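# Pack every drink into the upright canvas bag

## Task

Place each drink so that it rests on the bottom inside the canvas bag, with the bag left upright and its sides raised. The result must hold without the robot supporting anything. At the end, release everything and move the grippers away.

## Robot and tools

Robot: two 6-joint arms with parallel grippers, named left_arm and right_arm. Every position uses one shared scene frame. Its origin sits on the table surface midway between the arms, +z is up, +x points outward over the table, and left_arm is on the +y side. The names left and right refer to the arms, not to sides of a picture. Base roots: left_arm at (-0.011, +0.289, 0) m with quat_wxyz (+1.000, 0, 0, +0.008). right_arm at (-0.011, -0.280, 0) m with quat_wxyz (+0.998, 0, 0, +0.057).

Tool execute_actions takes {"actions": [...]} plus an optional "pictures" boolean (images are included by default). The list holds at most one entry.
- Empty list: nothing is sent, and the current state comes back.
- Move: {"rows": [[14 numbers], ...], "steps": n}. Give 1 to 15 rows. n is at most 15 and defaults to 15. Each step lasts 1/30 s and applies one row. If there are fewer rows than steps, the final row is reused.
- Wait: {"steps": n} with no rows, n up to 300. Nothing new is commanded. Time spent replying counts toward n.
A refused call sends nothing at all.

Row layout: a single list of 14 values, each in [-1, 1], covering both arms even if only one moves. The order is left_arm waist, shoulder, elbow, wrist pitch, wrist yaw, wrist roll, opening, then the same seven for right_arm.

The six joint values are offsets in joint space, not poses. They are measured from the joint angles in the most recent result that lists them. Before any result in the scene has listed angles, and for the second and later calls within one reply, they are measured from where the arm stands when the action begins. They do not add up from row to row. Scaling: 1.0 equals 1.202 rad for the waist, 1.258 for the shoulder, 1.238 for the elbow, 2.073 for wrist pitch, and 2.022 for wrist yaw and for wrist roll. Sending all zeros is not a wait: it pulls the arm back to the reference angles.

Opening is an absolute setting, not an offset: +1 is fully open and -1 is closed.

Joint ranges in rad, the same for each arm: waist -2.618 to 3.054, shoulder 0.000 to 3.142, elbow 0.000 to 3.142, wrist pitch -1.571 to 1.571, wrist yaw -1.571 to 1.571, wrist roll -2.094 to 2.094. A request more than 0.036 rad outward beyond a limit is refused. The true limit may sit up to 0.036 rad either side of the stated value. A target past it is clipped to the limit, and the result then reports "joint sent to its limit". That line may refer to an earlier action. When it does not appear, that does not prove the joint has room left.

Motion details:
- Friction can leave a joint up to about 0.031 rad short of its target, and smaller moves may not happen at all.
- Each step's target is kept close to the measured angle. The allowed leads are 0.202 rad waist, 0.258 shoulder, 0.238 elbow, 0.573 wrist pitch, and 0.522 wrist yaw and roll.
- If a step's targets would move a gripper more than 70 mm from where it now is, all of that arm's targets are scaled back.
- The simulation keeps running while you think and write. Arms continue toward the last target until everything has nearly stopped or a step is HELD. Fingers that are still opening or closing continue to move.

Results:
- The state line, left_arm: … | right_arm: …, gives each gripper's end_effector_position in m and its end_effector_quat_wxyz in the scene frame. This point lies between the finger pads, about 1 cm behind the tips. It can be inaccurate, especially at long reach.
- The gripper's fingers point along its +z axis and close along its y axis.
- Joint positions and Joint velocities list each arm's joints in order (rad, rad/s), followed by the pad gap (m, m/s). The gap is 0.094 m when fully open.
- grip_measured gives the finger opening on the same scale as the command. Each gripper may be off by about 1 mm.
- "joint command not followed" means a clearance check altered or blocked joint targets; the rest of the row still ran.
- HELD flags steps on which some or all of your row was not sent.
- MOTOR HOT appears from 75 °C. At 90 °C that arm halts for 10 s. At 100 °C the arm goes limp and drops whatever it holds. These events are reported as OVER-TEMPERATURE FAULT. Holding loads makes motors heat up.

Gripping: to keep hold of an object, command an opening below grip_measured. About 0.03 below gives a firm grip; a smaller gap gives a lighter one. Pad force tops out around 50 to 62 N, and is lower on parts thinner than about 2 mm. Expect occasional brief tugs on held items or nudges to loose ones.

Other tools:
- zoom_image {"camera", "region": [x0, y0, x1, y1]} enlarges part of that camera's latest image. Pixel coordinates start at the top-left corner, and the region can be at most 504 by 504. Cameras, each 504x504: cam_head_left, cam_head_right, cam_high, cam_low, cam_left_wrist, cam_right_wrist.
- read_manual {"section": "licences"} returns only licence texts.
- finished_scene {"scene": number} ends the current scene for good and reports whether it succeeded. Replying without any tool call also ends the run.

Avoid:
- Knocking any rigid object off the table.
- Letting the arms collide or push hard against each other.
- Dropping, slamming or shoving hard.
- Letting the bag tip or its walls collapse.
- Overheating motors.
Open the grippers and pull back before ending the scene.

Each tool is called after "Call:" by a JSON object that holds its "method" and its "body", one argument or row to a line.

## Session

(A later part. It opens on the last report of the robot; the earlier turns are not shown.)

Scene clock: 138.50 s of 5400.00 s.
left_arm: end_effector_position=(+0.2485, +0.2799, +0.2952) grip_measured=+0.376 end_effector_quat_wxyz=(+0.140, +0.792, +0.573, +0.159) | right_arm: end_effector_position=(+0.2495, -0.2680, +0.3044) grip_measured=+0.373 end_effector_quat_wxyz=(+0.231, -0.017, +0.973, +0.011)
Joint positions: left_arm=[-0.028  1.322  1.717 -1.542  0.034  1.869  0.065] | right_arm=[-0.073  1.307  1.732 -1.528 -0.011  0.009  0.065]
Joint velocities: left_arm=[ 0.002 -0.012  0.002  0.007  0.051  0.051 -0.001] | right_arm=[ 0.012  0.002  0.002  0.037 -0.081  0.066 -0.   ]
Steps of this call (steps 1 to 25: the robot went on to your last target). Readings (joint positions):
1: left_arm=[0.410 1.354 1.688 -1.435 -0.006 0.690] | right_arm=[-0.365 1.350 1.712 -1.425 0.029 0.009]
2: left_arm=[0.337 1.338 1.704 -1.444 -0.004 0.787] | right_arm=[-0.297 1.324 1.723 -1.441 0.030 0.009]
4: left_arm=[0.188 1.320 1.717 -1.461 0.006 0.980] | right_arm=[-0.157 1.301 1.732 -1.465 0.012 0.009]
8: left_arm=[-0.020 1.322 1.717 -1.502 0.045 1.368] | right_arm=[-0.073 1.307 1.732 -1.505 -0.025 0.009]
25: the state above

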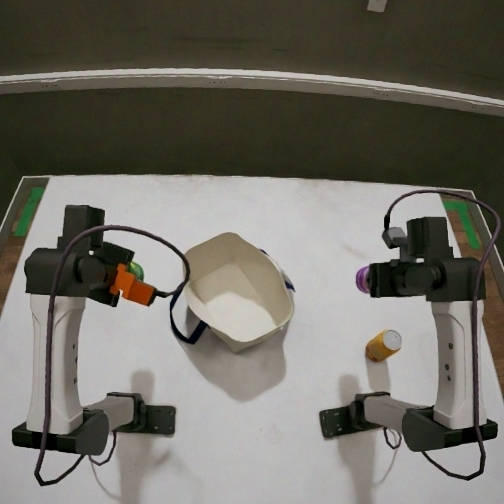

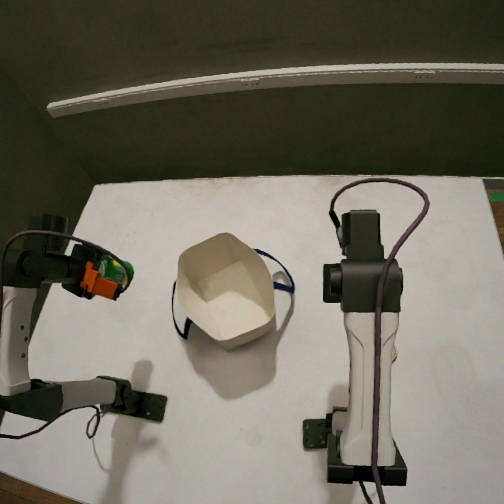

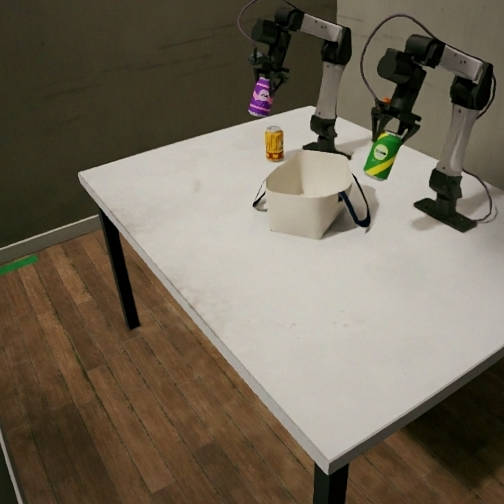

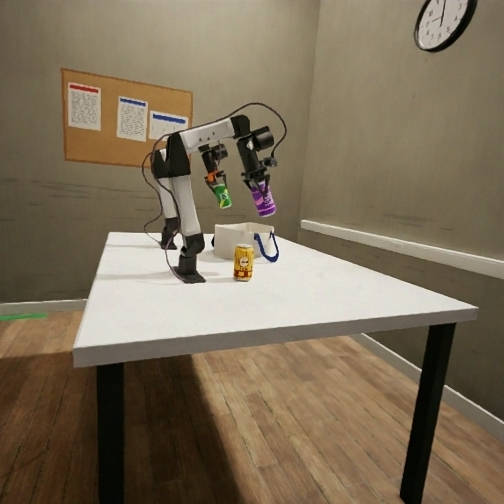

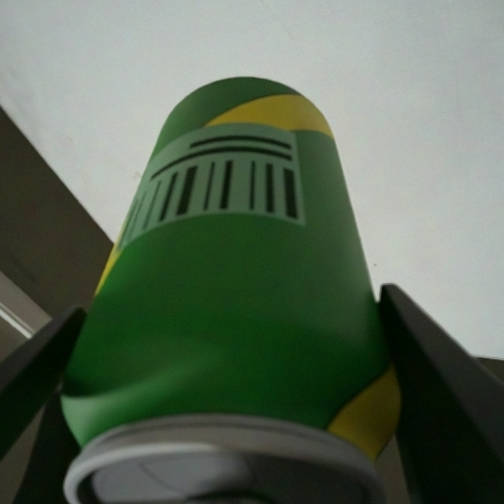

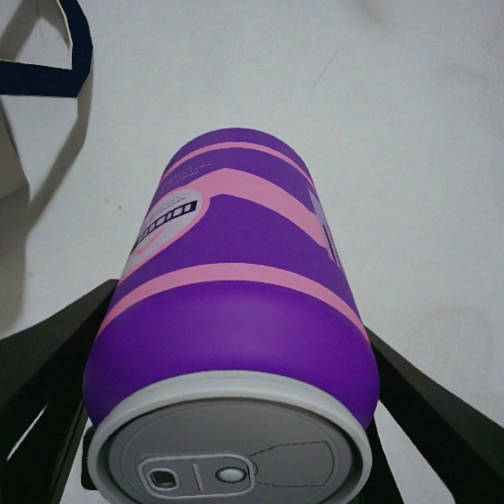

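Call:
{"method": "execute_actions", "body": {
  "actions": [
    {"rows":[[-0.03,0.01,0.04,0.02,-0.015,0,0.34,0,0,0.01,0.015,0,0,0.34],[-0.06,0.04,0.07,0.02,-0.015,0,0.34,0,0,0.01,0.015,0,0,0.34],[-0.09,0.07,0.10,0.02,-0.015,0,0.34,0,0,0.01,0.015,0,0,0.34],[-0.12,0.10,0.13,0.02,-0.015,0,0.34,0,0,0.01,0.015,0,0,0.34],[-0.15,0.13,0.16,0.02,-0.015,0,0.34,0,0,0.01,0.015,0,0,0.34],[-0.18,0.16,0.19,0.02,-0.015,0,0.34,0,0,0.01,0.015,0,0,0.34],[-0.21,0.19,0.22,0.02,-0.015,0,0.34,0,0,0.01,0.015,0,0,0.34],[-0.24,0.22,0.25,0.02,-0.015,0,0.34,0,0,0.01,0.015,0,0,0.34],[-0.27,0.25,0.28,0.02,-0.015,0,0.34,0,0,0.01,0.015,0,0,0.34],[-0.30,0.28,0.31,0.02,-0.015,0,0.34,0,0,0.01,0.015,0,0,0.34],[-0.33,0.31,0.34,0.02,-0.015,0,0.34,0,0,0.01,0.015,0,0,0.34],[-0.36,0.34,0.37,0.02,-0.015,0,0.34,0,0,0.01,0.015,0,0,0.34],[-0.385,0.36,0.395,0.02,-0.015,0,0.34,0,0,0.01,0.015,0,0,0.34],[-0.405,0.38,0.415,0.02,-0.015,0,0.34,0,0,0.01,0.015,0,0,0.34],[-0.413,0.39,0.425,0.02,-0.015,0,0.34,0,0,0.01,0.015,0,0,0.34]],"steps":15}
  ],
  "pictures": false
}}

Call:
{"method": "execute_actions", "body": {
  "actions": [
    {"steps":12}
  ]
}}

Scene clock: 153.70 s of 5400.00 s.
left_arm: end_effector_position=(+0.3300, +0.1166, +0.2874) grip_measured=+0.376 end_effector_quat_wxyz=(+0.150, +0.904, +0.379, +0.127) | right_arm: end_effector_position=(+0.2495, -0.2681, +0.3044) grip_measured=+0.373 end_effector_quat_wxyz=(+0.231, -0.017, +0.973, +0.011)
Joint positions: left_arm=[-0.484  1.798  2.162 -1.539  0.     1.879  0.065] | right_arm=[-0.073  1.307  1.732 -1.528 -0.011  0.009  0.065]
Joint velocities: left_arm=[-0.813  0.852  0.608  0.198  0.007  0.007 -0.001] | right_arm=[ 0.007  0.012  0.012 -0.022 -0.066 -0.022  0.001]
Steps of this call (steps 1 to 30: the robot went on to your last target; steps 31 to 90: nothing new was sent; then 11.70 s passed at rest; steps 91 to 105: all 15 steps of this action). Readings (joint positions):
91: left_arm=[-0.032 1.322 1.717 -1.542 0.030 1.880] | right_arm=[-0.073 1.307 1.732 -1.528 -0.011 0.009]
92: left_arm=[-0.046 1.329 1.725 -1.548 0.020 1.880] | right_arm=[-0.073 1.307 1.732 -1.528 -0.011 0.009]
94: left_arm=[-0.099 1.370 1.779 -1.573 0.006 1.880] | right_arm=[-0.073 1.307 1.732 -1.528 -0.011 0.009]
98: left_arm=[-0.243 1.519 1.930 -1.566 0.001 1.879] | right_arm=[-0.073 1.307 1.732 -1.528 -0.011 0.009]
105: the state above

Scene clock: 154.10 s of 5400.00 s.
left_arm: end_effector_position=(+0.3313, +0.0926, +0.2800) grip_measured=+0.376 end_effector_quat_wxyz=(+0.152, +0.915, +0.356, +0.116) | right_arm: end_effector_position=(+0.2495, -0.2681, +0.3044) grip_measured=+0.373 end_effector_quat_wxyz=(+0.231, -0.017, +0.973, +0.011)
Joint positions: left_arm=[-0.532  1.849  2.201 -1.537  0.013  1.879  0.065] | right_arm=[-0.073  1.307  1.732 -1.528 -0.011  0.009  0.065]
Joint velocities: left_arm=[-0.002 -0.002 -0.002 -0.081  0.037  0.022 -0.001] | right_arm=[ 0.012  0.002  0.002  0.007 -0.022 -0.022  0.   ]
Steps of this call (steps 1 to 12: the robot went on to your last target). Readings (joint positions):
1: left_arm=[-0.508 1.821 2.178 -1.532 0.004 1.879] | right_arm=[-0.073 1.307 1.732 -1.528 -0.011 0.009]
2: left_arm=[-0.524 1.837 2.185 -1.526 0.009 1.879] | right_arm=[-0.073 1.307 1.732 -1.528 -0.011 0.009]
4: left_arm=[-0.537 1.849 2.187 -1.525 0.015 1.879] | right_arm=[-0.073 1.307 1.732 -1.528 -0.011 0.009]
8: left_arm=[-0.532 1.849 2.197 -1.536 0.013 1.879] | right_arm=[-0.073 1.307 1.732 -1.528 -0.011 0.009]
12: the state above

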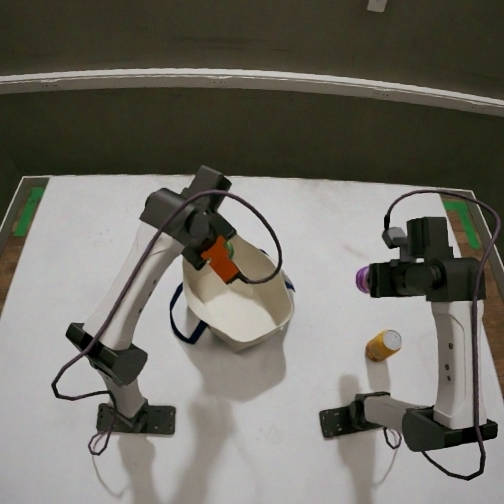

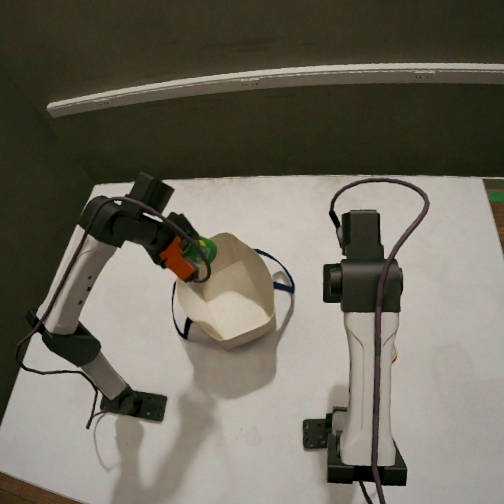

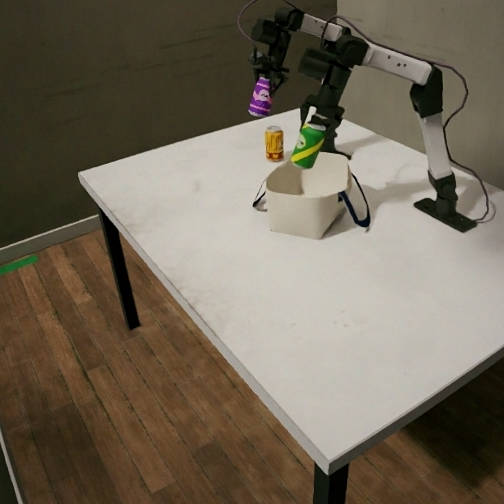

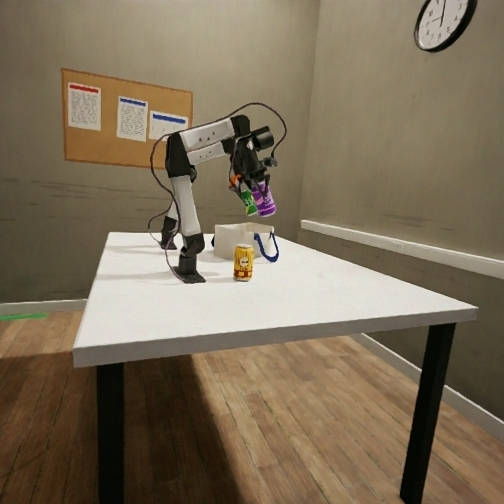

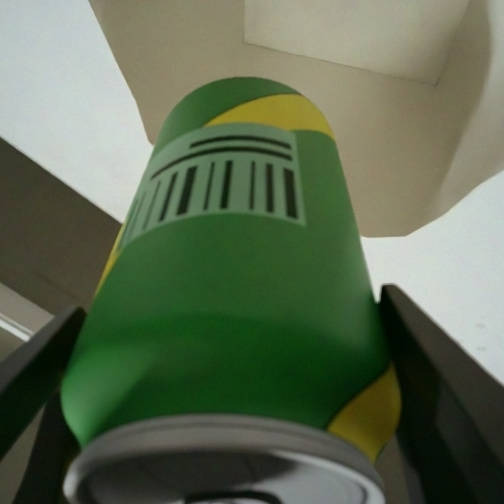

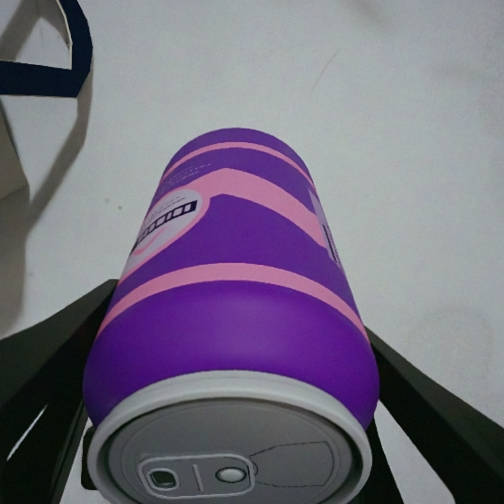

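Call:
{"method": "execute_actions", "body": {
  "actions": [
    {"rows":[[0,0.01,0.02,0.02,0,0,0.34,0,0,0.01,0.015,0,0,0.34],[0,0.025,0.02,0.02,0,0,0.34,0,0,0.01,0.015,0,0,0.34],[0,0.04,0.02,0.02,0,0,0.34,0,0,0.01,0.015,0,0,0.34],[0,0.055,0.02,0.02,0,0,0.34,0,0,0.01,0.015,0,0,0.34],[0,0.07,0.02,0.02,0,0,0.34,0,0,0.01,0.015,0,0,0.34],[0,0.085,0.02,0.025,0,0,0.34,0,0,0.01,0.015,0,0,0.34],[0,0.10,0.02,0.025,0,0,0.34,0,0,0.01,0.015,0,0,0.34],[0,0.115,0.02,0.025,0,0,0.34,0,0,0.01,0.015,0,0,0.34],[0,0.13,0.02,0.03,0,0,0.34,0,0,0.01,0.015,0,0,0.34],[0,0.145,0.02,0.03,0,0,0.34,0,0,0.01,0.015,0,0,0.34],[0,0.16,0.02,0.03,0,0,0.34,0,0,0.01,0.015,0,0,0.34],[0,0.17,0.02,0.03,0,0,0.34,0,0,0.01,0.015,0,0,0.34]],"steps":15}
  ]
}}

Scene clock: 167.03 s of 5400.00 s.
left_arm: end_effector_position=(+0.3624, +0.0749, +0.1827) grip_measured=+0.376 end_effector_quat_wxyz=(+0.066, +0.928, +0.363, +0.045) | right_arm: end_effector_position=(+0.2495, -0.2681, +0.3044) grip_measured=+0.373 end_effector_quat_wxyz=(+0.231, -0.017, +0.973, +0.011)
Joint positions: left_arm=[-0.532  2.1    2.201 -1.512  0.013  1.879  0.065] | right_arm=[-0.073  1.307  1.732 -1.528 -0.011  0.009  0.065]
Joint velocities: left_arm=[ 0.012  0.271 -0.012  0.007  0.007  0.022 -0.001] | right_arm=[-0.002 -0.007 -0.002  0.022  0.022  0.022 -0.001]
Steps of this call (steps 1 to 30: the robot went on to your last target; steps 31 to 90: nothing new was sent; then 9.43 s passed at rest; steps 91 to 105: all 15 steps of this action). Readings (joint positions):
91: left_arm=[-0.532 1.851 2.201 -1.540 0.013 1.879] | right_arm=[-0.073 1.307 1.732 -1.528 -0.011 0.009]
92: left_arm=[-0.532 1.854 2.201 -1.540 0.013 1.879] | right_arm=[-0.073 1.307 1.732 -1.528 -0.011 0.009]
94: left_arm=[-0.532 1.871 2.201 -1.540 0.013 1.879] | right_arm=[-0.073 1.307 1.732 -1.528 -0.011 0.009]
98: left_arm=[-0.532 1.951 2.201 -1.538 0.013 1.879] | right_arm=[-0.073 1.307 1.732 -1.528 -0.011 0.009]
105: the state above

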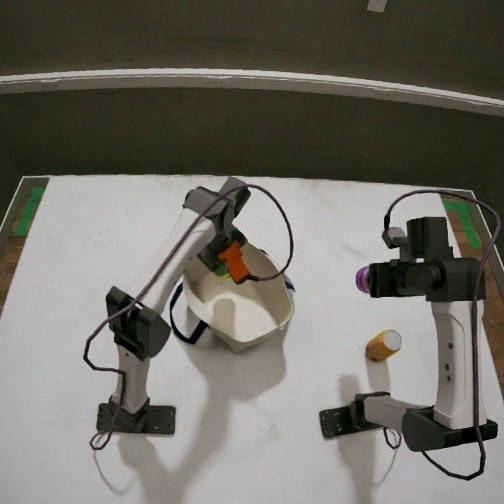

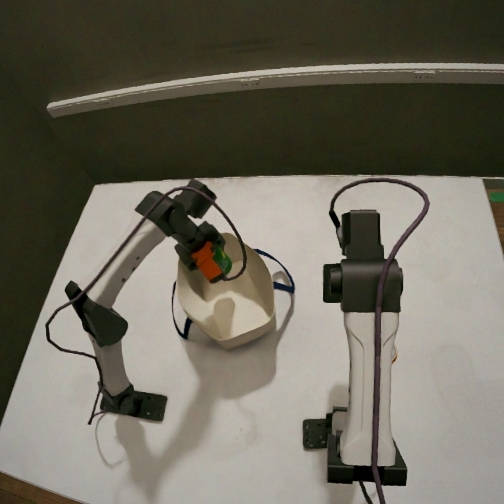

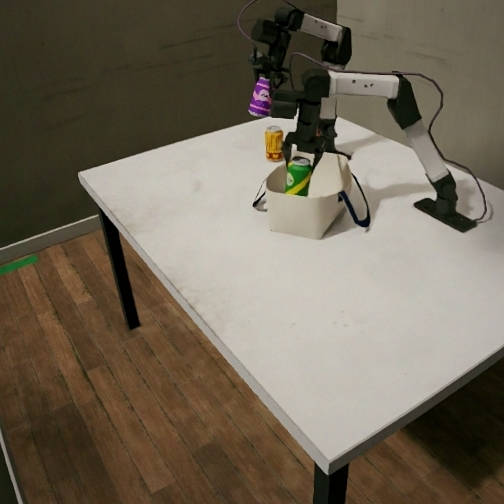

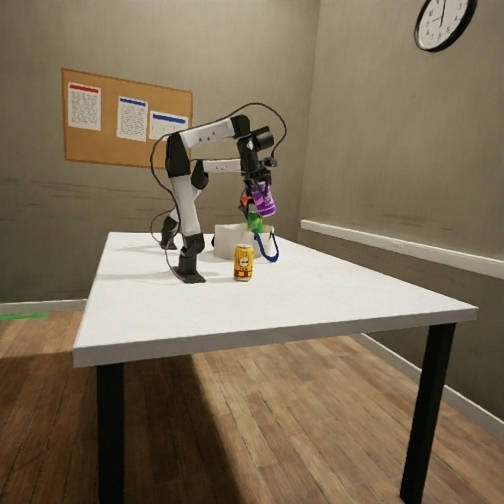

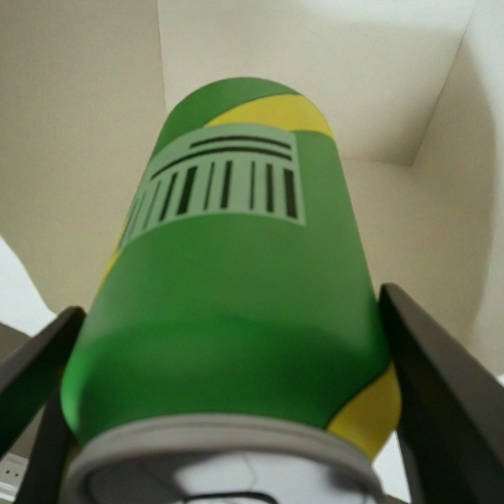

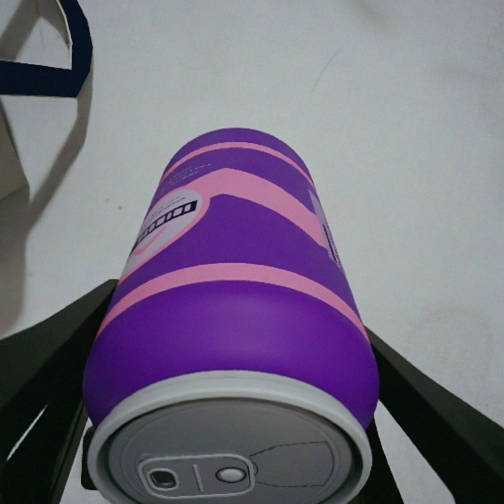

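Call:
{"method": "execute_actions", "body": {
  "actions": [
    {"rows":[[0,-0.02,0.02,0.02,0,0,0.34,0,0,0.01,0.015,0,0,0.34],[0,-0.01,0.02,0.02,0,0,0.34,0,0,0.01,0.015,0,0,0.34],[0,0.0,0.02,0.02,0,0,0.34,0,0,0.01,0.015,0,0,0.34],[0,0.015,0.02,0.02,0,0,0.34,0,0,0.01,0.015,0,0,0.34],[0,0.03,0.02,0.02,0,0,0.34,0,0,0.01,0.015,0,0,0.34],[0,0.045,0.02,0.02,0,0,0.34,0,0,0.01,0.015,0,0,0.34],[0,0.06,0.02,0.02,0,0,0.34,0,0,0.01,0.015,0,0,0.34],[0,0.07,0.02,0.02,0,0,0.34,0,0,0.01,0.015,0,0,0.34],[0,0.08,0.02,0.02,0,0,0.34,0,0,0.01,0.015,0,0,0.34],[0,0.09,0.02,0.02,0,0,0.34,0,0,0.01,0.015,0,0,0.34],[0,0.097,0.02,0.02,0,0,0.34,0,0,0.01,0.015,0,0,0.34],[0,0.103,0.02,0.02,0,0,0.34,0,0,0.01,0.015,0,0,0.34],[0,0.107,0.02,0.02,0,0,0.34,0,0,0.01,0.015,0,0,0.34]],"steps":15}
  ],
  "pictures": false
}}

Call:
{"method": "execute_actions", "body": {
  "actions": [
    {"steps":8}
  ]
}}

Scene clock: 177.33 s of 5400.00 s.
left_arm: end_effector_position=(+0.3724, +0.0692, +0.1137) grip_measured=+0.376 end_effector_quat_wxyz=(+0.010, +0.931, +0.364, -0.000) | right_arm: end_effector_position=(+0.2495, -0.2681, +0.3044) grip_measured=+0.373 end_effector_quat_wxyz=(+0.231, -0.017, +0.973, +0.011)
Joint positions: left_arm=[-0.532  2.267  2.201 -1.489  0.013  1.879  0.065] | right_arm=[-0.073  1.307  1.732 -1.528 -0.011  0.009  0.065]
Joint velocities: left_arm=[-0.012  0.256 -0.007  0.051 -0.022 -0.022 -0.001] | right_arm=[-0.002  0.002 -0.007  0.007 -0.066  0.051  0.   ]
Steps of this call (steps 1 to 15: the robot went on to your last target; steps 16 to 90: nothing new was sent; then 6.80 s passed at rest; steps 91 to 105: all 15 steps of this action). Readings (joint positions):
91: left_arm=[-0.532 2.106 2.201 -1.506 0.013 1.879] | right_arm=[-0.073 1.307 1.732 -1.528 -0.011 0.009]
92: left_arm=[-0.532 2.106 2.201 -1.506 0.013 1.879] | right_arm=[-0.073 1.307 1.732 -1.528 -0.011 0.009]
94: left_arm=[-0.532 2.108 2.201 -1.505 0.013 1.879] | right_arm=[-0.073 1.307 1.732 -1.528 -0.011 0.009]
98: left_arm=[-0.532 2.145 2.201 -1.503 0.013 1.879] | right_arm=[-0.073 1.307 1.732 -1.528 -0.011 0.009]
105: the state above

Scene clock: 177.60 s of 5400.00 s.
left_arm: end_effector_position=(+0.3734, +0.0687, +0.1105) grip_measured=+0.376 end_effector_quat_wxyz=(+0.009, +0.931, +0.364, -0.001) | right_arm: end_effector_position=(+0.2495, -0.2681, +0.3044) grip_measured=+0.373 end_effector_quat_wxyz=(+0.231, -0.017, +0.973, +0.011)
Joint positions: left_arm=[-0.532  2.275  2.201 -1.484  0.013  1.879  0.065] | right_arm=[-0.073  1.307  1.732 -1.528 -0.011  0.009  0.065]
Joint velocities: left_arm=[ 0.007 -0.007 -0.012 -0.007  0.022  0.022 -0.001] | right_arm=[-0.002  0.007 -0.002 -0.037  0.095 -0.066 -0.003]
Steps of this call (steps 1 to 8: the robot went on to your last target). Readings (joint positions):
1: left_arm=[-0.532 2.274 2.201 -1.487 0.013 1.879] | right_arm=[-0.073 1.307 1.732 -1.528 -0.011 0.009]
2: left_arm=[-0.532 2.276 2.201 -1.486 0.013 1.879] | right_arm=[-0.073 1.307 1.732 -1.528 -0.011 0.009]
4: left_arm=[-0.532 2.276 2.201 -1.485 0.013 1.879] | right_arm=[-0.073 1.307 1.732 -1.528 -0.011 0.009]
8: the state above

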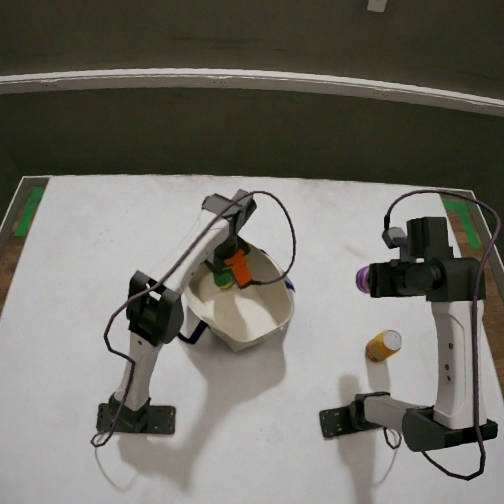

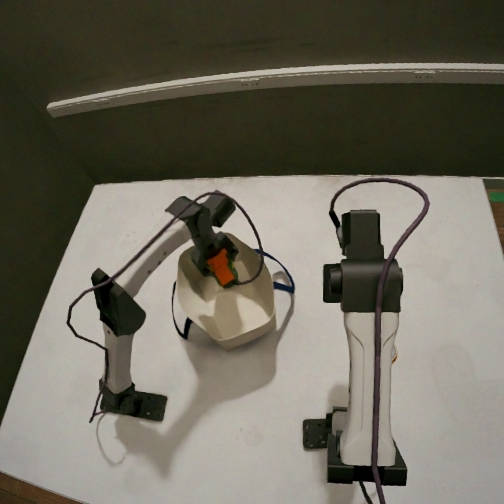

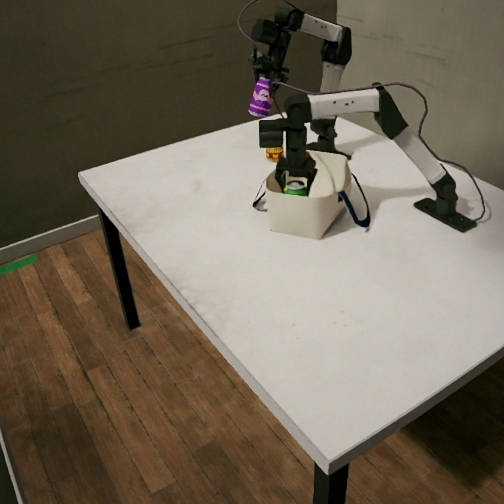

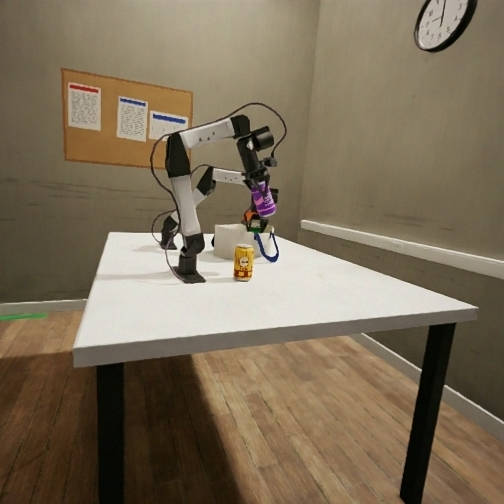

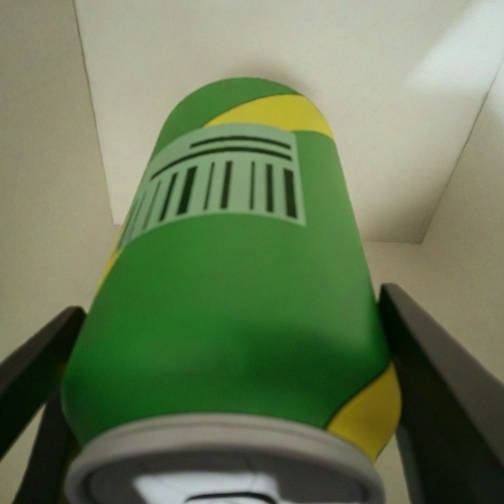

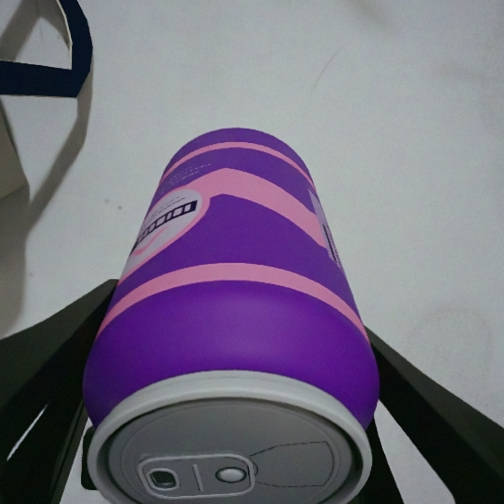

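Call:
{"method": "execute_actions", "body": {
  "actions": [
    {"rows":[[0,-0.02,0.02,0.012,0,0,0.34,0,0,0.01,0.015,0,0,0.34],[0,-0.015,0.02,0.012,0,0,0.34,0,0,0.01,0.015,0,0,0.34],[0,-0.01,0.02,0.012,0,0,0.34,0,0,0.01,0.015,0,0,0.34],[0,-0.005,0.02,0.012,0,0,0.34,0,0,0.01,0.015,0,0,0.34],[0,0.0,0.02,0.012,0,0,0.34,0,0,0.01,0.015,0,0,0.34],[0,0.005,0.02,0.012,0,0,0.34,0,0,0.01,0.015,0,0,0.34]],"steps":15}
  ],
  "pictures": false
}}

Scene clock: 182.87 s of 5400.00 s.
left_arm: end_effector_position=(+0.3758, +0.0673, +0.1002) grip_measured=+0.376 end_effector_quat_wxyz=(+0.004, +0.931, +0.364, -0.005) | right_arm: end_effector_position=(+0.2495, -0.2681, +0.3044) grip_measured=+0.373 end_effector_quat_wxyz=(+0.231, -0.017, +0.973, +0.011)
Joint positions: left_arm=[-0.532  2.299  2.201 -1.472  0.013  1.879  0.065] | right_arm=[-0.073  1.307  1.732 -1.528 -0.011  0.009  0.065]
Joint velocities: left_arm=[-0.007  0.007 -0.002  0.007 -0.066 -0.022 -0.   ] | right_arm=[-0.017 -0.022 -0.012  0.081 -0.11  -0.095 -0.   ]
Steps of this call (steps 1 to 15: the robot went on to your last target; steps 16 to 90: nothing new was sent; then 1.77 s passed at rest; steps 91 to 105: all 15 steps of this action). Readings (joint positions):
91: left_arm=[-0.532 2.275 2.201 -1.483 0.013 1.879] | right_arm=[-0.073 1.307 1.732 -1.528 -0.011 0.009]
92: left_arm=[-0.532 2.275 2.201 -1.482 0.013 1.879] | right_arm=[-0.073 1.307 1.732 -1.528 -0.011 0.009]
94: left_arm=[-0.532 2.275 2.201 -1.479 0.013 1.879] | right_arm=[-0.073 1.307 1.732 -1.528 -0.011 0.009]
98: left_arm=[-0.532 2.284 2.201 -1.475 0.013 1.879] | right_arm=[-0.073 1.307 1.732 -1.528 -0.011 0.009]
105: the state above

One more small step down, then release.

Call:
{"method": "execute_actions", "body": {
  "actions": [
    {"rows":[[0,0.0,0.02,0.005,0,0,0.34,0,0,0.01,0.015,0,0,0.34],[0,0.004,0.02,0.005,0,0,0.34,0,0,0.01,0.015,0,0,0.34],[0,0.004,0.02,0.005,0,0,0.34,0,0,0.01,0.015,0,0,0.34],[0,0.004,0.02,0.005,0,0,0.34,0,0,0.01,0.015,0,0,0.34],[0,0.004,0.02,0.005,0,0,0.34,0,0,0.01,0.015,0,0,0.34],[0,0.004,0.02,0.005,0,0,0.34,0,0,0.01,0.015,0,0,0.34],[0,0.004,0.02,0.005,0,0,0.34,0,0,0.01,0.015,0,0,0.34],[0,0.004,0.02,0.005,0,0,0.34,0,0,0.01,0.015,0,0,0.34],[0,0.004,0.02,0.005,0,0,0.34,0,0,0.01,0.015,0,0,0.34],[0,0.004,0.02,0.005,0,0,0.34,0,0,0.01,0.015,0,0,0.34],[0,0.004,0.0,0.005,0,0,0.45,0,0,0.01,0.015,0,0,0.34],[0,0.004,0.0,0.005,0,0,0.6,0,0,0.01,0.015,0,0,0.34],[0,0.004,0.0,0.005,0,0,0.75,0,0,0.01,0.015,0,0,0.34]],"steps":15}
  ]
}}

Scene clock: 191.53 s of 5400.00 s.
left_arm: end_effector_position=(+0.3760, +0.0672, +0.0979) grip_measured=+0.743 end_effector_quat_wxyz=(+0.002, +0.931, +0.364, -0.006) | right_arm: end_effector_position=(+0.2495, -0.2681, +0.3044) grip_measured=+0.373 end_effector_quat_wxyz=(+0.231, -0.017, +0.973, +0.011)
Joint positions: left_arm=[-0.532  2.305  2.201 -1.471  0.013  1.879  0.082] | right_arm=[-0.073  1.307  1.732 -1.528 -0.011  0.009  0.065]
Joint velocities: left_arm=[-0.017 -0.017 -0.002  0.051  0.022 -0.051  0.008] | right_arm=[-0.007  0.002 -0.002  0.051 -0.037  0.051 -0.   ]
Steps of this call (steps 1 to 15: the robot went on to your last target; steps 16 to 90: nothing new was sent; then 5.17 s passed at rest; steps 91 to 105: all 15 steps of this action). Readings (joint positions):
91: left_arm=[-0.532 2.300 2.201 -1.471 0.013 1.879] | right_arm=[-0.073 1.307 1.732 -1.528 -0.011 0.009]
92: left_arm=[-0.532 2.302 2.201 -1.471 0.013 1.879] | right_arm=[-0.073 1.307 1.732 -1.528 -0.011 0.009]
94: left_arm=[-0.532 2.305 2.201 -1.471 0.013 1.879] | right_arm=[-0.073 1.307 1.732 -1.528 -0.011 0.009]
98: left_arm=[-0.532 2.305 2.201 -1.471 0.013 1.879] | right_arm=[-0.073 1.307 1.732 -1.528 -0.011 0.009]
105: the state above

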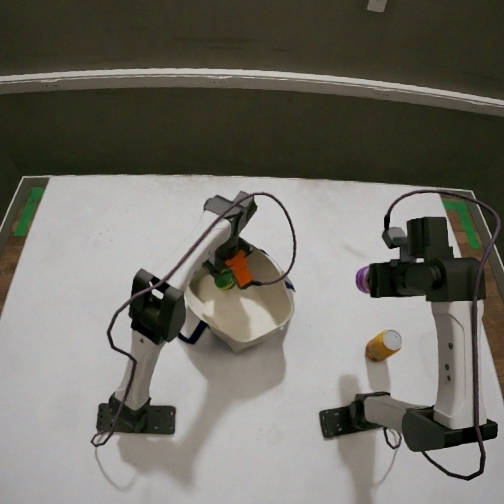

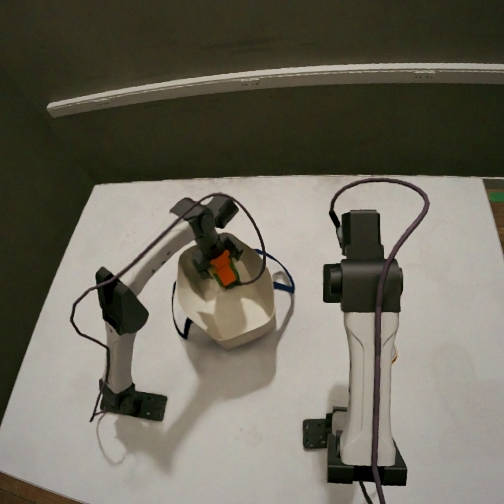

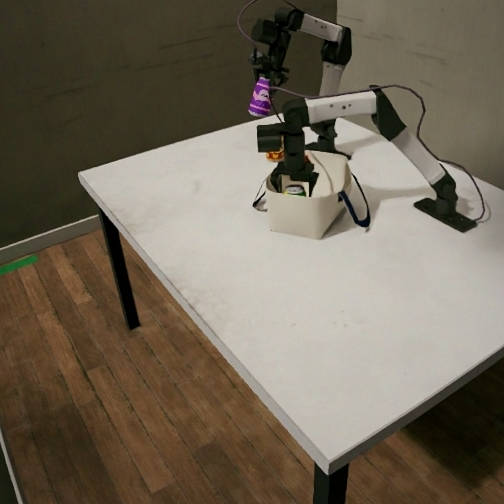

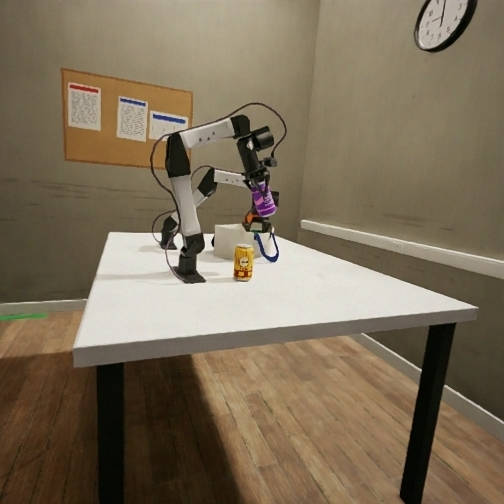

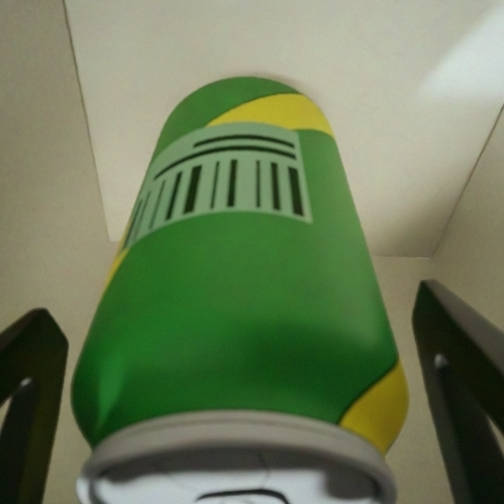

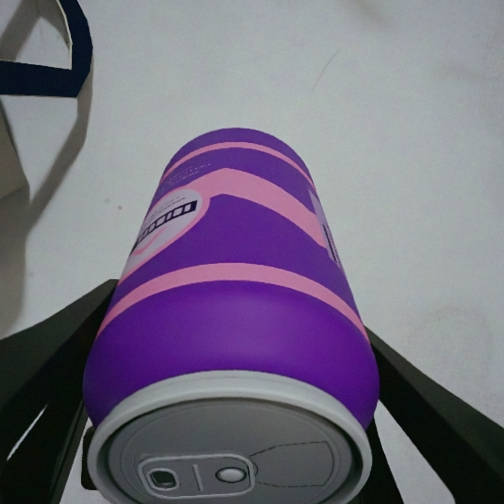

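Call:
{"method": "execute_actions", "body": {
  "actions": [
    {"rows":[[0,-0.03,0,0,0,0,0.75,0,0,0.01,0.015,0,0,0.34],[0,-0.05,0,0,0,0,0.75,0,0,0.01,0.015,0,0,0.34],[0,-0.07,0,0,0,0,0.75,0,0,0.01,0.015,0,0,0.34],[0,-0.10,0,0,0,0,0.75,0,0,0.01,0.015,0,0,0.34],[0,-0.13,0,0,0,0,0.75,0,0,0.01,0.015,0,0,0.34],[0,-0.16,0,0,0,0,0.75,0,0,0.01,0.015,0,0,0.34],[0,-0.19,0,0,0,0,0.75,0,0,0.01,0.015,0,0,0.34],[0,-0.22,0,0,0,0,0.75,0,0,0.01,0.015,0,0,0.34],[0,-0.26,0,0,0,0,0.75,0,0,0.01,0.015,0,0,0.34],[0,-0.30,0,0,0,0,0.75,0,0,0.01,0.015,0,0,0.34],[0,-0.34,0,0,0,0,0.75,0,0,0.01,0.015,0,0,0.34],[0,-0.38,0,0,0,0,0.75,0,0,0.01,0.015,0,0,0.34],[0.03,-0.42,-0.03,0,0,0,0.75,0,0,0.01,0.015,0,0,0.34],[0.08,-0.46,-0.07,0,0,0,0.75,0,0,0.01,0.015,0,0,0.34],[1,-0.8,-0.485,0,0,0,0.75,0,0,0.01,0.015,0,0,0.34]],"steps":15}
  ],
  "pictures": false
}}

Call:
{"method": "execute_actions", "body": {
  "actions": [
    {"steps":25}
  ]
}}

Call:
{"method": "zoom_image", "body": {
  "camera": "cam_head_left",
  "region": [160, 220, 320, 380]
}}

Scene clock: 205.97 s of 5400.00 s.
left_arm: end_effector_position=(+0.3455, +0.0990, +0.2887) grip_measured=+0.748 end_effector_quat_wxyz=(+0.182, +0.901, +0.368, +0.141) | right_arm: end_effector_position=(+0.2495, -0.2681, +0.3044) grip_measured=+0.373 end_effector_quat_wxyz=(+0.231, -0.017, +0.973, +0.011)
Joint positions: left_arm=[-0.498  1.811  2.152 -1.448  0.019  1.879  0.082] | right_arm=[-0.073  1.307  1.732 -1.528 -0.011  0.009  0.065]
Joint velocities: left_arm=[ 0.823 -2.034 -1.399  0.359  0.212  0.007 -0.   ] | right_arm=[ 0.002  0.002  0.002  0.007 -0.007 -0.007 -0.001]
From where the robot then was, a joint's target lay farther than a number of 1.0 reaches, so one or more steps of this call were cut to that.
Steps of this call (steps 1 to 15: the robot went on to your last target; steps 16 to 90: nothing new was sent; then 10.93 s passed at rest; steps 91 to 105: all 15 steps of this action). Readings (joint positions):
91: left_arm=[-0.532 2.304 2.201 -1.471 0.013 1.879] | right_arm=[-0.073 1.307 1.732 -1.528 -0.011 0.009]
92: left_arm=[-0.532 2.301 2.201 -1.471 0.013 1.879] | right_arm=[-0.073 1.307 1.732 -1.528 -0.011 0.009]
94: left_arm=[-0.532 2.282 2.201 -1.470 0.013 1.879] | right_arm=[-0.073 1.307 1.732 -1.528 -0.011 0.009]
98: left_arm=[-0.532 2.164 2.201 -1.469 0.013 1.879] | right_arm=[-0.073 1.307 1.732 -1.528 -0.011 0.009]
105: the state above

Scene clock: 206.80 s of 5400.00 s.
left_arm: end_effector_position=(+0.1927, +0.4542, +0.2751) grip_measured=+0.748 end_effector_quat_wxyz=(+0.059, +0.551, +0.809, +0.195) | right_arm: end_effector_position=(+0.2495, -0.2681, +0.3044) grip_measured=+0.373 end_effector_quat_wxyz=(+0.231, -0.017, +0.973, +0.011)
Joint positions: left_arm=[ 0.669  1.3    1.614 -1.475  0.003  1.879  0.082] | right_arm=[-0.073  1.307  1.732 -1.528 -0.011  0.009  0.065]
Joint velocities: left_arm=[-0.002  0.002  0.002  0.022  0.037 -0.007 -0.001] | right_arm=[-0.012  0.002  0.002  0.051 -0.022  0.022 -0.001]
Steps of this call (steps 1 to 25: the robot went on to your last target). Readings (joint positions):
1: left_arm=[-0.459 1.742 2.105 -1.442 0.021 1.879] | right_arm=[-0.073 1.307 1.732 -1.528 -0.011 0.009]
2: left_arm=[-0.409 1.675 2.055 -1.442 0.021 1.879] | right_arm=[-0.073 1.307 1.732 -1.528 -0.011 0.009]
4: left_arm=[-0.296 1.545 1.946 -1.440 0.019 1.879] | right_arm=[-0.073 1.307 1.732 -1.528 -0.011 0.009]
8: left_arm=[-0.028 1.313 1.706 -1.453 0.014 1.879] | right_arm=[-0.073 1.307 1.732 -1.528 -0.011 0.009]
25: the state above

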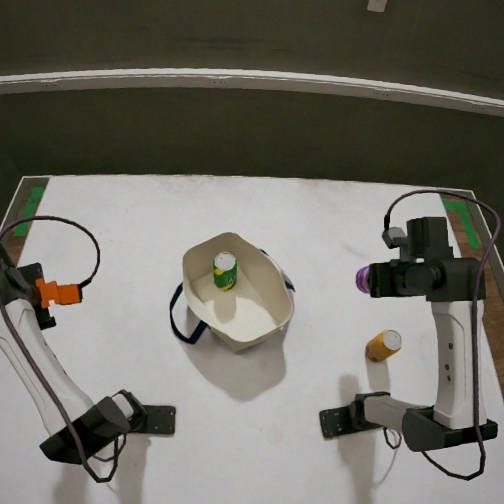

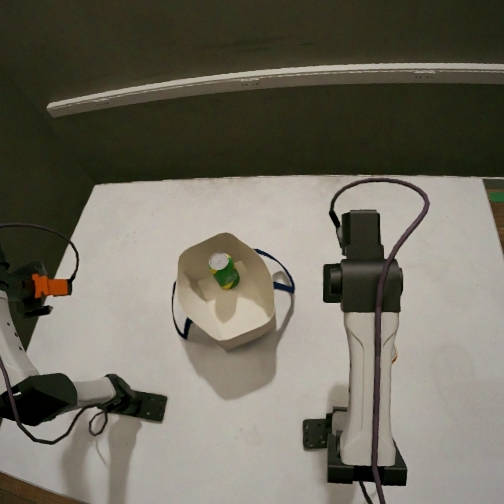

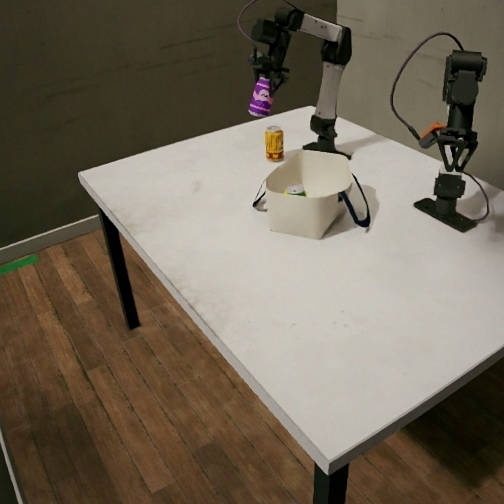

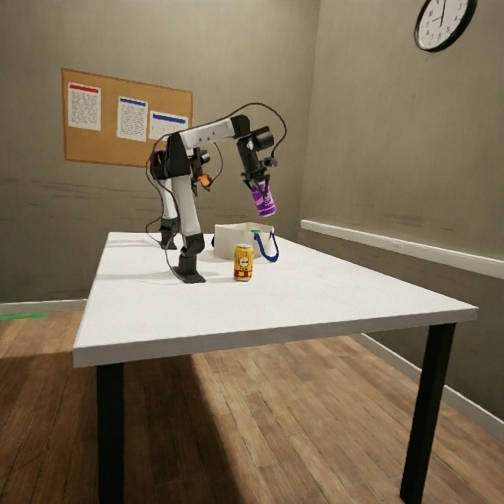

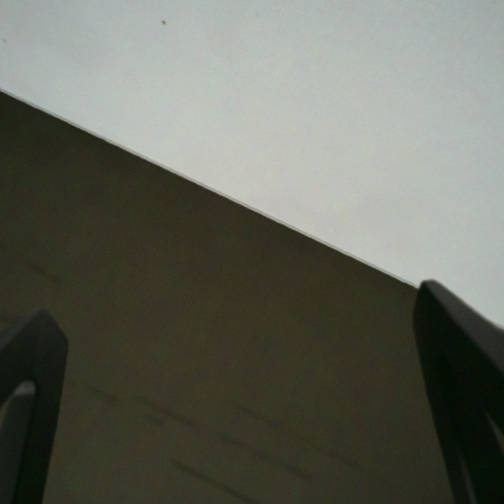

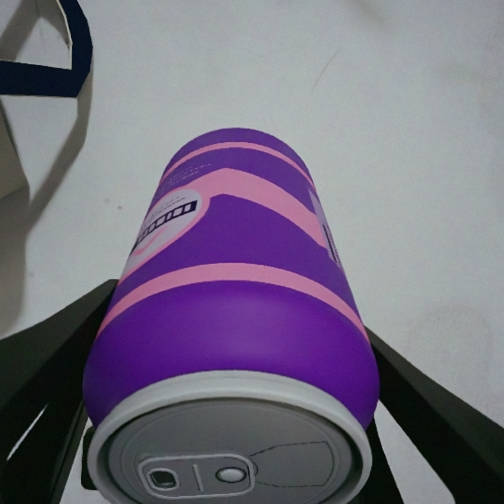

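Region (160, 220, 320, 380) of cam_head_left's 504x504 image, scaled by 3.150, with more detail than that image has.

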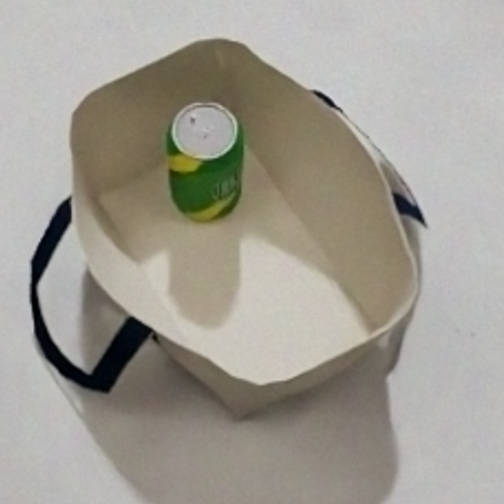

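Call:
{"method": "execute_actions", "body": {
  "actions": [
    {"rows":[[0,0,0,0,0,0,0.75,0.03,0.01,0.03,0.015,0,0.1,0.34],[0,0,0,0,0,0,0.75,0.07,0.03,0.055,0.015,0,0.1,0.34],[0,0,0,0,0,0,0.75,0.115,0.06,0.08,0.015,0,0.1,0.34],[0,0,0,0,0,0,0.75,0.16,0.09,0.11,0.015,0,0.1,0.34],[0,0,0,0,0,0,0.75,0.205,0.12,0.14,0.015,0,0.1,0.34],[0,0,0,0,0,0,0.75,0.25,0.15,0.17,0.015,0,0.1,0.34],[0,0,0,0,0,0,0.75,0.295,0.18,0.20,0.015,0,0.1,0.34],[0,0,0,0,0,0,0.75,0.34,0.21,0.23,0.015,0,0.1,0.34],[0,0,0,0,0,0,0.75,0.385,0.24,0.26,0.015,0,0.1,0.34],[0,0,0,0,0,0,0.75,0.43,0.27,0.29,0.015,0,0.1,0.34],[0,0,0,0,0,0,0.75,0.475,0.30,0.32,0.015,0,0.1,0.34],[0,0,0,0,0,0,0.75,0.52,0.33,0.345,0.015,0,0.1,0.34],[0,0,0,0,0,0,0.75,0.56,0.36,0.365,0.015,0,0.1,0.34],[0,0,0,0,0,0,0.75,0.59,0.385,0.38,0.015,0,0.1,0.34],[0,0,0,0,0,0,0.75,0.605,0.40,0.385,0.015,0,0.1,0.34]],"steps":15}
  ],
  "pictures": false
}}

Call:
{"method": "execute_actions", "body": {
  "actions": [
    {"steps":12}
  ]
}}

Scene clock: 217.07 s of 5400.00 s.
left_arm: end_effector_position=(+0.1927, +0.4542, +0.2751) grip_measured=+0.748 end_effector_quat_wxyz=(+0.059, +0.551, +0.809, +0.195) | right_arm: end_effector_position=(+0.2809, -0.0337, +0.2983) grip_measured=+0.373 end_effector_quat_wxyz=(+0.199, -0.244, +0.944, +0.096)
Joint positions: left_arm=[ 0.669  1.3    1.614 -1.475  0.003  1.879  0.082] | right_arm=[ 0.588  1.768  2.154 -1.511 -0.001  0.197  0.065]
Joint velocities: left_arm=[-0.007  0.012 -0.012 -0.051 -0.051 -0.007 -0.   ] | right_arm=[ 1.214  0.921  0.491  0.242 -0.183  0.081  0.   ]
Steps of this call (steps 1 to 30: the robot went on to your last target; steps 31 to 90: nothing new was sent; then 6.77 s passed at rest; steps 91 to 105: all 15 steps of this action). Readings (joint positions):
91: left_arm=[0.669 1.300 1.614 -1.475 0.003 1.879] | right_arm=[-0.070 1.307 1.732 -1.528 -0.009 0.035]
92: left_arm=[0.669 1.300 1.614 -1.475 0.003 1.879] | right_arm=[-0.057 1.311 1.738 -1.533 -0.004 0.070]
94: left_arm=[0.669 1.300 1.614 -1.475 0.003 1.879] | right_arm=[0.011 1.345 1.785 -1.552 0.007 0.120]
98: left_arm=[0.669 1.300 1.614 -1.475 0.003 1.879] | right_arm=[0.224 1.485 1.931 -1.549 0.007 0.170]
105: the state above

Scene clock: 217.47 s of 5400.00 s.
left_arm: end_effector_position=(+0.1927, +0.4542, +0.2751) grip_measured=+0.748 end_effector_quat_wxyz=(+0.059, +0.551, +0.809, +0.195) | right_arm: end_effector_position=(+0.2685, -0.0014, +0.2791) grip_measured=+0.373 end_effector_quat_wxyz=(+0.168, -0.279, +0.940, +0.099)
Joint positions: left_arm=[ 0.669  1.3    1.614 -1.475  0.003  1.879  0.082] | right_arm=[ 0.664  1.838  2.178 -1.518 -0.017  0.203  0.065]
Joint velocities: left_arm=[-0.012 -0.002 -0.007 -0.007  0.022 -0.022  0.002] | right_arm=[-0.002  0.017  0.002 -0.066 -0.007  0.007  0.001]
Steps of this call (steps 1 to 12: the robot went on to your last target). Readings (joint positions):
1: left_arm=[0.669 1.300 1.614 -1.475 0.003 1.879] | right_arm=[0.625 1.795 2.165 -1.504 -0.008 0.198]
2: left_arm=[0.669 1.300 1.614 -1.475 0.003 1.879] | right_arm=[0.651 1.814 2.168 -1.499 -0.017 0.199]
4: left_arm=[0.669 1.300 1.614 -1.475 0.003 1.879] | right_arm=[0.673 1.835 2.168 -1.503 -0.029 0.199]
8: left_arm=[0.669 1.300 1.614 -1.475 0.003 1.879] | right_arm=[0.666 1.838 2.175 -1.517 -0.022 0.202]
12: the state above

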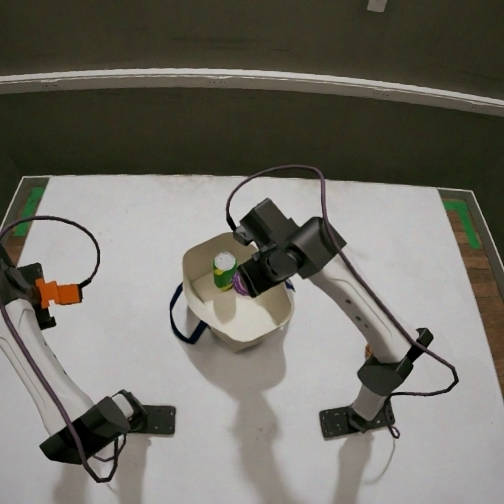

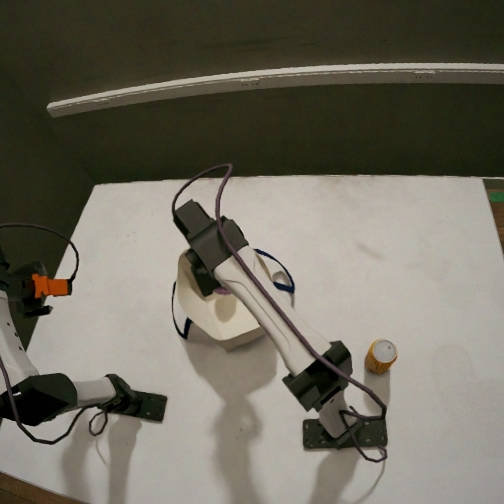

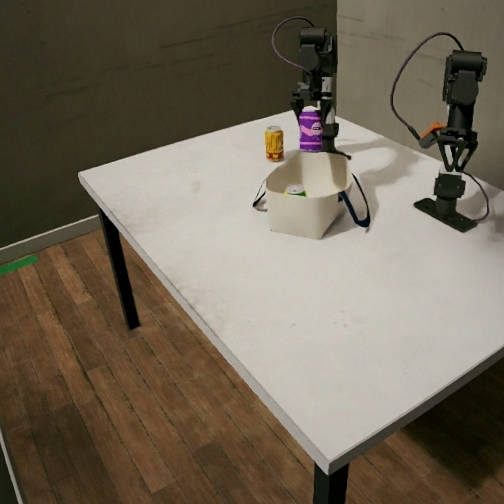

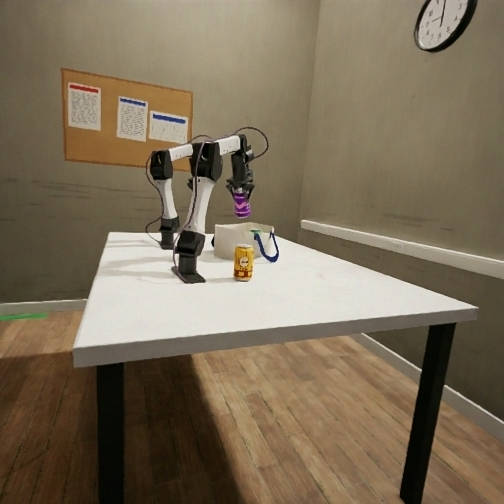

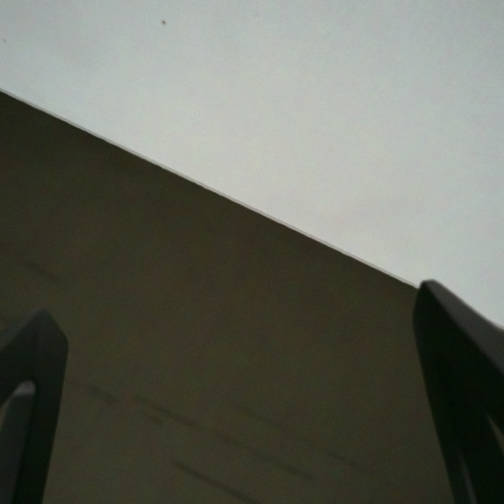

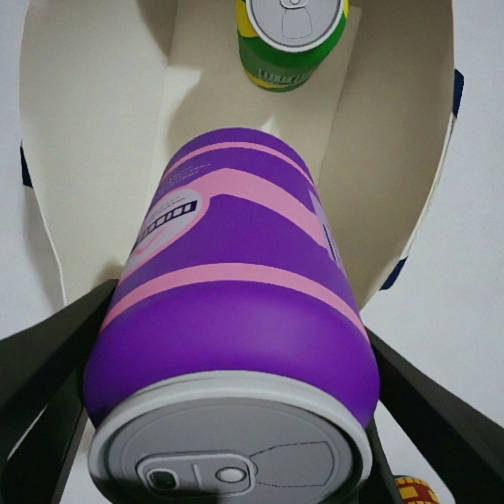

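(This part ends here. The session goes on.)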